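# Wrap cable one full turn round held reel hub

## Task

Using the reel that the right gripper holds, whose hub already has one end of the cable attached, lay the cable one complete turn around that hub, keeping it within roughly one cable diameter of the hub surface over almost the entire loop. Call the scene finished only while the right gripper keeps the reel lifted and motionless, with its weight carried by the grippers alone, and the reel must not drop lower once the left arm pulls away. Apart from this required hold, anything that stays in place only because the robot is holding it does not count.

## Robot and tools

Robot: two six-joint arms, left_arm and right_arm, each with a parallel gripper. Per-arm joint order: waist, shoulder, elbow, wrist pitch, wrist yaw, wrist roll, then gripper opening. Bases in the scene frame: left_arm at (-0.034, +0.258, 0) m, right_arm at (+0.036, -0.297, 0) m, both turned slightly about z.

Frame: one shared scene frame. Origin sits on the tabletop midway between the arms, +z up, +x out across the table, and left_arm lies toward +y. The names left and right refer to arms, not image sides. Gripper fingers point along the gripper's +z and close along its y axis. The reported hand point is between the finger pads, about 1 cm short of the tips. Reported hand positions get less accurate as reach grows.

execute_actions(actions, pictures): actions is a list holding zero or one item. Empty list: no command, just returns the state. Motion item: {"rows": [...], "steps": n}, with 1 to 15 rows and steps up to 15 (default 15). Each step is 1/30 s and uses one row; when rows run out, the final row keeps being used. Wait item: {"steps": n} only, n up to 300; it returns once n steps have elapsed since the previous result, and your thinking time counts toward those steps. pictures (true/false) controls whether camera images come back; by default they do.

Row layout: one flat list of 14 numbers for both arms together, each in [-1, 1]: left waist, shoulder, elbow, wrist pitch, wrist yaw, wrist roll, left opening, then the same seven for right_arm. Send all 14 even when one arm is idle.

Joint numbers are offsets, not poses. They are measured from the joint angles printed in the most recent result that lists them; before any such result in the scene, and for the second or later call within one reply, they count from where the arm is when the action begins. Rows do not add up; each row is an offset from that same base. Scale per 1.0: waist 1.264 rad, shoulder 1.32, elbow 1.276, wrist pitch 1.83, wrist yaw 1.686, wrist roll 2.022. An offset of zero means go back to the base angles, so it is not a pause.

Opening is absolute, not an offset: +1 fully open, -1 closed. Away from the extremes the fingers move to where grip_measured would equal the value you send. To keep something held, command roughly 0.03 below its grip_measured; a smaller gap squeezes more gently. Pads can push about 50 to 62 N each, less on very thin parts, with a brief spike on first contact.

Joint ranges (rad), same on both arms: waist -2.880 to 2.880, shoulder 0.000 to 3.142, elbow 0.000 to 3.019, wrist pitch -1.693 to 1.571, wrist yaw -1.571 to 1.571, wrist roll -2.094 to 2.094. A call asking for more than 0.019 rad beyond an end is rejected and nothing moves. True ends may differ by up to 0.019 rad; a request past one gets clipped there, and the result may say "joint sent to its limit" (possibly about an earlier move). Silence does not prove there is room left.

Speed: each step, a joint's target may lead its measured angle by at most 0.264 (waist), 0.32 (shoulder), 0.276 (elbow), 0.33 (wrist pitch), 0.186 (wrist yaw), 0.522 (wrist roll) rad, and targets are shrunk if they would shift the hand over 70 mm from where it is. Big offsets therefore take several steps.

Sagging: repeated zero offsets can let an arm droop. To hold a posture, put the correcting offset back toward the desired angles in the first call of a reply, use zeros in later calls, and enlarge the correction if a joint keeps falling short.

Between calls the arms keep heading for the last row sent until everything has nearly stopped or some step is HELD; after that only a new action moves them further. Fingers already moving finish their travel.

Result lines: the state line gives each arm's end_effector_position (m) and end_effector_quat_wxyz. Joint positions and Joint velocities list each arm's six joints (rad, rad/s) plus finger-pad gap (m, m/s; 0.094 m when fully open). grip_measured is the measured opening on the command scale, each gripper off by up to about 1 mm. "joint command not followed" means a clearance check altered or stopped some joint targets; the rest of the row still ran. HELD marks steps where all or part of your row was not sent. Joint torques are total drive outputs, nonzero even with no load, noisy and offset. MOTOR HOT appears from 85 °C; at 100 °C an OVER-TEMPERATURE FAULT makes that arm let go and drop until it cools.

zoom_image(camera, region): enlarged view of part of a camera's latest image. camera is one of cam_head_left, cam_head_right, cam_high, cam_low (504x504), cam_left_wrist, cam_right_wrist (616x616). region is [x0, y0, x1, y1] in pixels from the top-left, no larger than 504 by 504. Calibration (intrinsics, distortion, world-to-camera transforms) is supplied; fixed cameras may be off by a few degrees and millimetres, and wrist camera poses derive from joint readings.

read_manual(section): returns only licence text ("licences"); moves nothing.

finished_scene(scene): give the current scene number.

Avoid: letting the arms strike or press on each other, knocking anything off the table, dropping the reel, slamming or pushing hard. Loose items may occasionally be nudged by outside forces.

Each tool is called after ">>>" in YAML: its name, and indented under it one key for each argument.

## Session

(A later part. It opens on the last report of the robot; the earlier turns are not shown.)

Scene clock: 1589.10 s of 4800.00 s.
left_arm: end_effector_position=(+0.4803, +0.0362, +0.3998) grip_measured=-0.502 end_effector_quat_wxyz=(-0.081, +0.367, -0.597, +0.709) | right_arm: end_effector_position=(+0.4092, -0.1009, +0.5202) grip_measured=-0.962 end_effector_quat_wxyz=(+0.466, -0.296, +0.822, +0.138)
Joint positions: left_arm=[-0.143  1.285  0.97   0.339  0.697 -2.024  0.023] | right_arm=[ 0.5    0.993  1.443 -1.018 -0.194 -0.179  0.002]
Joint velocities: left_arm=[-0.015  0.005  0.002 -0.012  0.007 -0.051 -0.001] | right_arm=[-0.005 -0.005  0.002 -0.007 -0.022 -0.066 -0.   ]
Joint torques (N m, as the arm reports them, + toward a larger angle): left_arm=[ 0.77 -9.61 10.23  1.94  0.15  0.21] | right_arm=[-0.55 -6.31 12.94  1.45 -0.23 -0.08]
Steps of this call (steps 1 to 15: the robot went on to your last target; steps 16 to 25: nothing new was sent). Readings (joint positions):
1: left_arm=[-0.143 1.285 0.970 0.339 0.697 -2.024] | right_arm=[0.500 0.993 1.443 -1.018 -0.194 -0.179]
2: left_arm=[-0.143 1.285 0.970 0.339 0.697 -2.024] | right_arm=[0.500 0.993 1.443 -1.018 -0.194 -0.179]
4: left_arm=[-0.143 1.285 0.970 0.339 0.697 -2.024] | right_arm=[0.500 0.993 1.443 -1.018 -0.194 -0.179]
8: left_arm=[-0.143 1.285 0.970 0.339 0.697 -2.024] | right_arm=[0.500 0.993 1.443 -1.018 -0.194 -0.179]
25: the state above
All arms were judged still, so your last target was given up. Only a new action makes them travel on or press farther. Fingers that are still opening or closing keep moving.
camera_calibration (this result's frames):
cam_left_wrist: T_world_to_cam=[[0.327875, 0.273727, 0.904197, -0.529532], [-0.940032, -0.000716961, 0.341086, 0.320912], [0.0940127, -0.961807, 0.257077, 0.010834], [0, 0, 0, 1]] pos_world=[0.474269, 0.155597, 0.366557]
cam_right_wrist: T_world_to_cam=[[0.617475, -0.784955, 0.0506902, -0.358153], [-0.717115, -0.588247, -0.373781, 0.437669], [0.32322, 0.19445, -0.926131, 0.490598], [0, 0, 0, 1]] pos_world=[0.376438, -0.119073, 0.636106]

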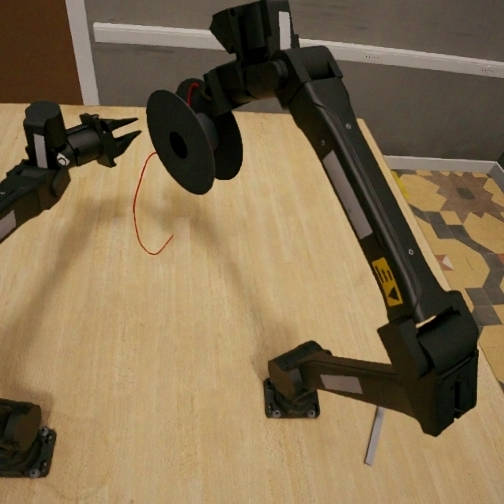

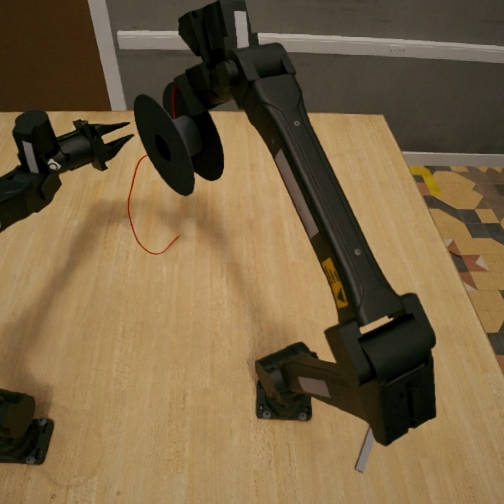

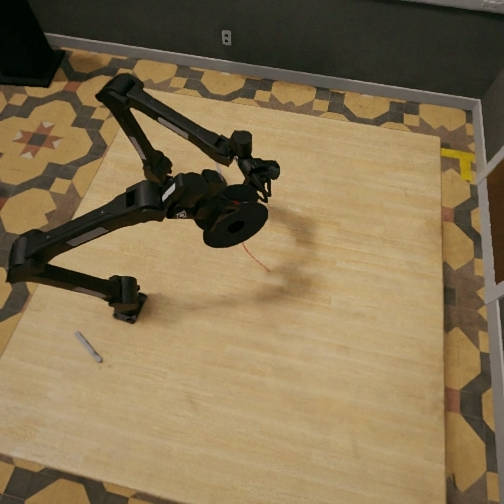

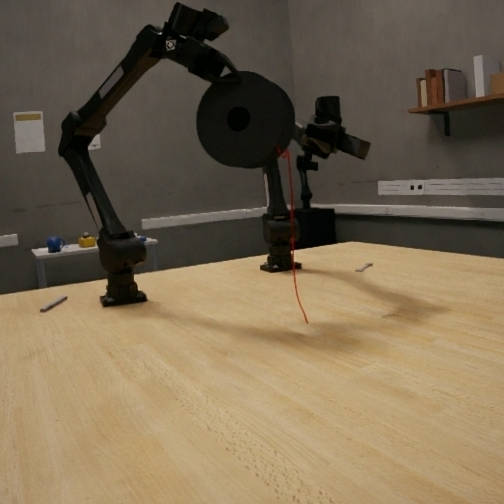

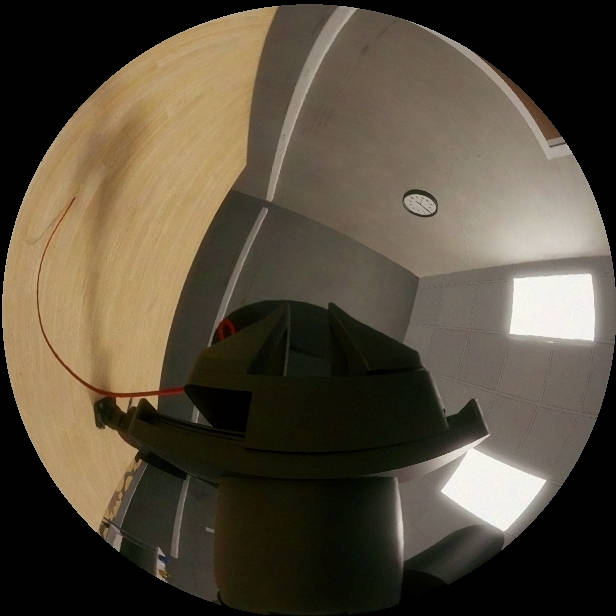

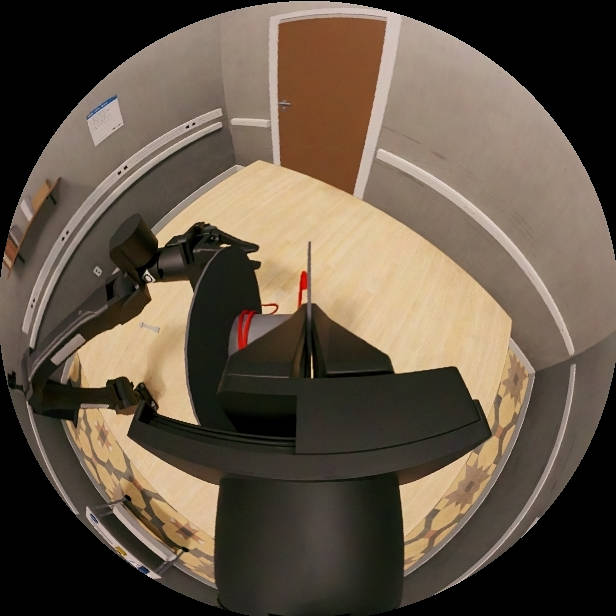

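>>> execute_actions:
  actions:
    - {"rows": [[0.02,-0.01,0.012,0,0,0,-0.5,0,0,0.016,0,0,0,-1],[0.045,-0.022,0.012,0,0,0,-0.5,0,0,0.016,0,0,0,-1],[0.07,-0.036,0.012,0,0,0,-0.5,0,0,0.016,0,0,0,-1],[0.095,-0.05,0.012,0,0,0,-0.5,0,0,0.016,0,0,0,-1],[0.12,-0.066,0.012,0,0,0,-0.5,0,0,0.016,0,0,0,-1],[0.145,-0.082,0.012,0,0,0,-0.5,0,0,0.016,0,0,0,-1],[0.17,-0.098,0.012,0,0,0,-0.5,0,0,0.016,0,0,0,-1],[0.195,-0.114,0.012,0,0,0,-0.5,0,0,0.016,0,0,0,-1],[0.22,-0.13,0.012,0,0,0,-0.5,0,0,0.016,0,0,0,-1],[0.245,-0.146,0.012,0,0,0,-0.5,0,0,0.016,0,0,0,-1],[0.27,-0.162,0.012,0,0,0,-0.5,0,0,0.016,0,0,0,-1],[0.295,-0.178,0.012,0,0,0,-0.5,0,0,0.016,0,0,0,-1],[0.32,-0.194,0.012,0,0,0,-0.5,0,0,0.016,0,0,0,-1],[0.34,-0.21,0.012,0,0,0,-0.5,0,0,0.016,0,0,0,-1],[0.356,-0.227,0.012,0,0,0,-0.5,0,0,0.016,0,0,0,-1]]}
  pictures: false

>>> execute_actions:
  actions:
    - {"steps": 30}

>>> zoom_image:
  camera: "cam_right_wrist"
  region: [170, 210, 350, 380]

>>> zoom_image:
  camera: "cam_left_wrist"
  region: [100, 100, 500, 400]

Scene clock: 1695.33 s of 4800.00 s.
left_arm: end_effector_position=(+0.4538, +0.2383, +0.5108) grip_measured=-0.502 end_effector_quat_wxyz=(-0.285, +0.394, -0.500, +0.717) | right_arm: end_effector_position=(+0.4092, -0.1009, +0.5202) grip_measured=-0.962 end_effector_quat_wxyz=(+0.466, -0.296, +0.822, +0.138)
Joint positions: left_arm=[ 0.253  1.06   0.97   0.339  0.697 -2.024  0.023] | right_arm=[ 0.5    0.993  1.443 -1.018 -0.194 -0.179  0.002]
Joint velocities: left_arm=[ 0.982 -0.845 -0.022 -0.002 -0.037 -0.022 -0.001] | right_arm=[ 0.005 -0.005  0.012  0.012  0.022  0.007 -0.001]
Joint torques (N m, as the arm reports them, + toward a larger angle): left_arm=[ 0.01 -7.94 12.32  1.72 -0.09  0.22] | right_arm=[-0.36 -6.26 13.03  1.42 -0.28 -0.07]
Steps of this call (steps 1 to 670: nothing new was sent; then 83.40 s passed at rest; steps 671 to 685: all 15 steps of this action). Readings (joint positions):
671: left_arm=[-0.142 1.285 0.970 0.339 0.697 -2.024] | right_arm=[0.500 0.993 1.443 -1.018 -0.194 -0.179]
672: left_arm=[-0.138 1.284 0.970 0.339 0.697 -2.024] | right_arm=[0.500 0.993 1.443 -1.018 -0.194 -0.179]
674: left_arm=[-0.112 1.278 0.970 0.339 0.698 -2.024] | right_arm=[0.500 0.993 1.443 -1.018 -0.194 -0.179]
678: left_arm=[0.009 1.229 0.970 0.339 0.698 -2.024] | right_arm=[0.500 0.993 1.443 -1.018 -0.194 -0.179]
685: the state above

Scene clock: 1696.33 s of 4800.00 s.
left_arm: end_effector_position=(+0.4225, +0.2618, +0.5468) grip_measured=-0.502 end_effector_quat_wxyz=(-0.331, +0.379, -0.481, +0.718) | right_arm: end_effector_position=(+0.4092, -0.1009, +0.5202) grip_measured=-0.962 end_effector_quat_wxyz=(+0.466, -0.296, +0.822, +0.138)
Joint positions: left_arm=[ 0.318  0.978  0.97   0.339  0.696 -2.024  0.023] | right_arm=[ 0.5    0.993  1.443 -1.018 -0.194 -0.179  0.002]
Joint velocities: left_arm=[-0.015 -0.015 -0.007  0.007 -0.066  0.022  0.001] | right_arm=[ 0.005 -0.005  0.012 -0.002 -0.022 -0.037 -0.001]
Joint torques (N m, as the arm reports them, + toward a larger angle): left_arm=[-0.63 -4.21 12.4   1.67 -0.02  0.21] | right_arm=[-1.17 -6.1  13.01  1.43 -0.21 -0.09]
Steps of this call (steps 1 to 30: the robot went on to your last target). Readings (joint positions):
1: left_arm=[0.283 1.032 0.970 0.339 0.696 -2.024] | right_arm=[0.500 0.993 1.443 -1.018 -0.194 -0.179]
2: left_arm=[0.304 1.007 0.970 0.339 0.695 -2.024] | right_arm=[0.500 0.993 1.443 -1.018 -0.194 -0.179]
4: left_arm=[0.319 0.968 0.970 0.339 0.695 -2.024] | right_arm=[0.500 0.993 1.443 -1.018 -0.194 -0.179]
8: left_arm=[0.318 0.951 0.970 0.339 0.696 -2.024] | right_arm=[0.500 0.993 1.443 -1.018 -0.194 -0.179]
30: the state above
All arms were judged still, so your last target was given up. Only a new action makes them travel on or press farther. Fingers that are still opening or closing keep moving.
camera_calibration (this result's frames):
cam_left_wrist: T_world_to_cam=[[-0.105434, 0.319641, 0.941655, -0.554734], [-0.89938, -0.434652, 0.0468398, 0.473919], [0.424264, -0.841966, 0.333306, -0.0171321], [0, 0, 0, 1]] pos_world=[0.375014, 0.368881, 0.50588]
cam_right_wrist: T_world_to_cam=[[0.617475, -0.784955, 0.0506902, -0.358153], [-0.717115, -0.588247, -0.373781, 0.437669], [0.32322, 0.19445, -0.926131, 0.490598], [0, 0, 0, 1]] pos_world=[0.376438, -0.119073, 0.636106]

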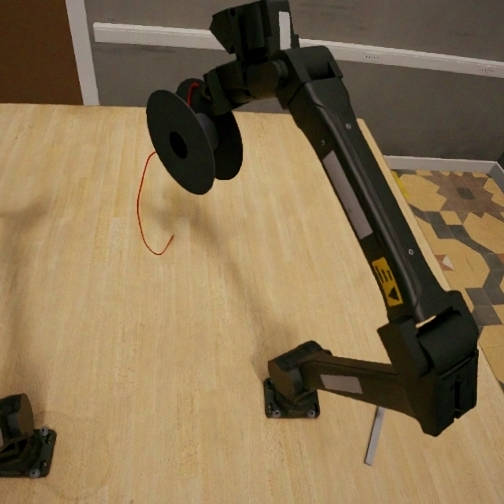

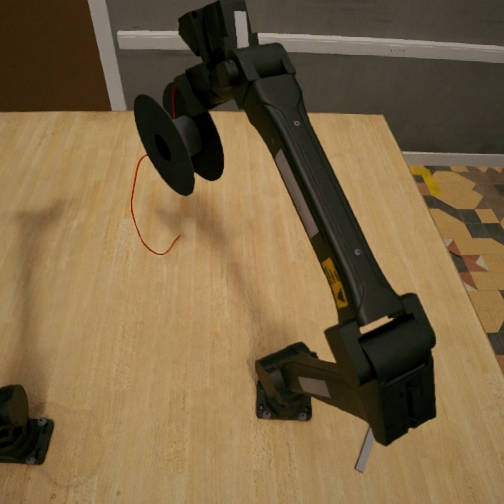

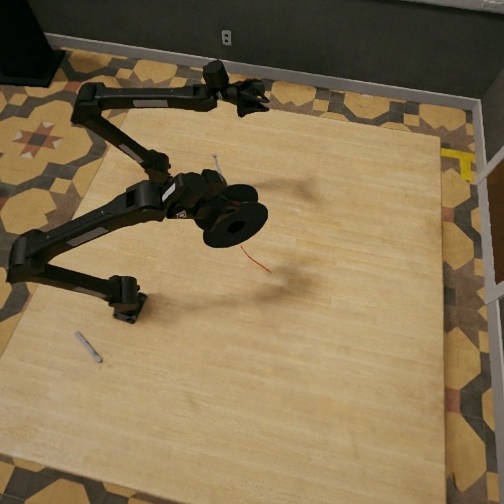

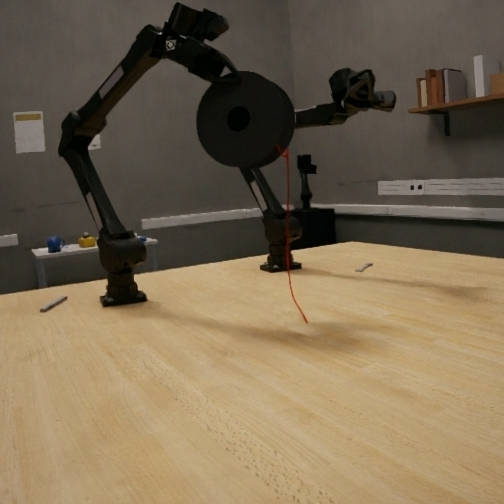

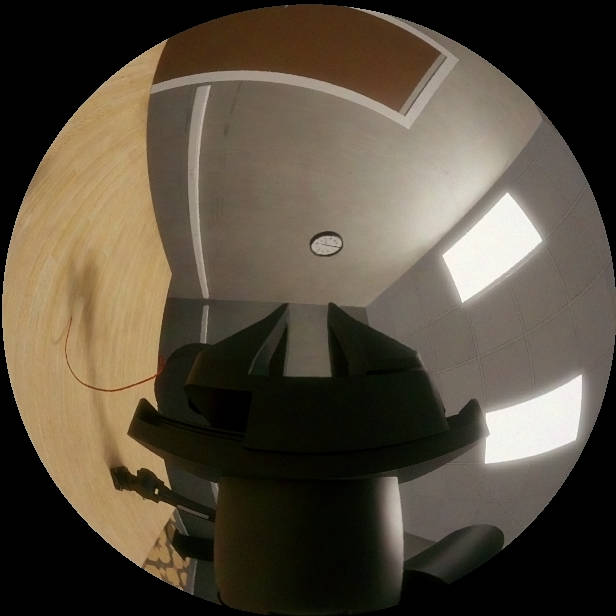

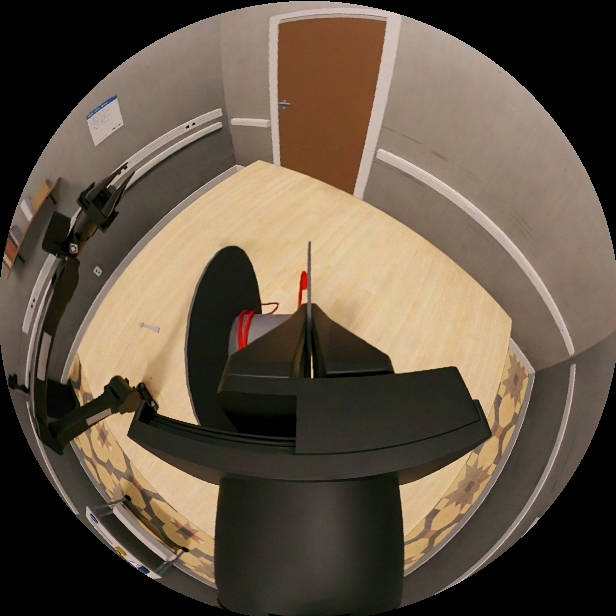

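Region (170, 210, 350, 380) of cam_right_wrist's 616x616 image, scaled by 2.800, with more detail than that image has.

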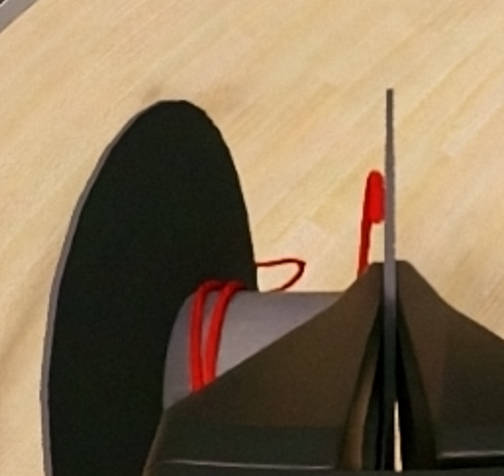

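Region (100, 100, 500, 400) of cam_left_wrist's 616x616 image, scaled by 1.260, with more detail than that image has; it fills the top 378 rows of this view, and the rest is white.

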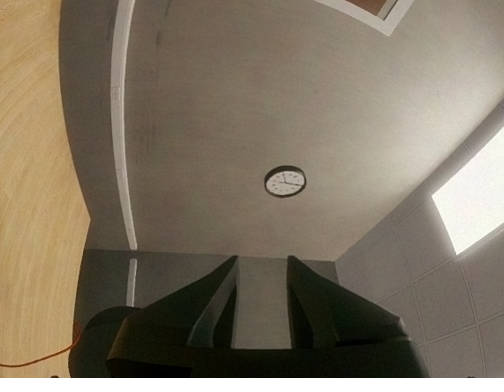

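>>> finished_scene:
  scene: 1

The scene is finished: the task was done.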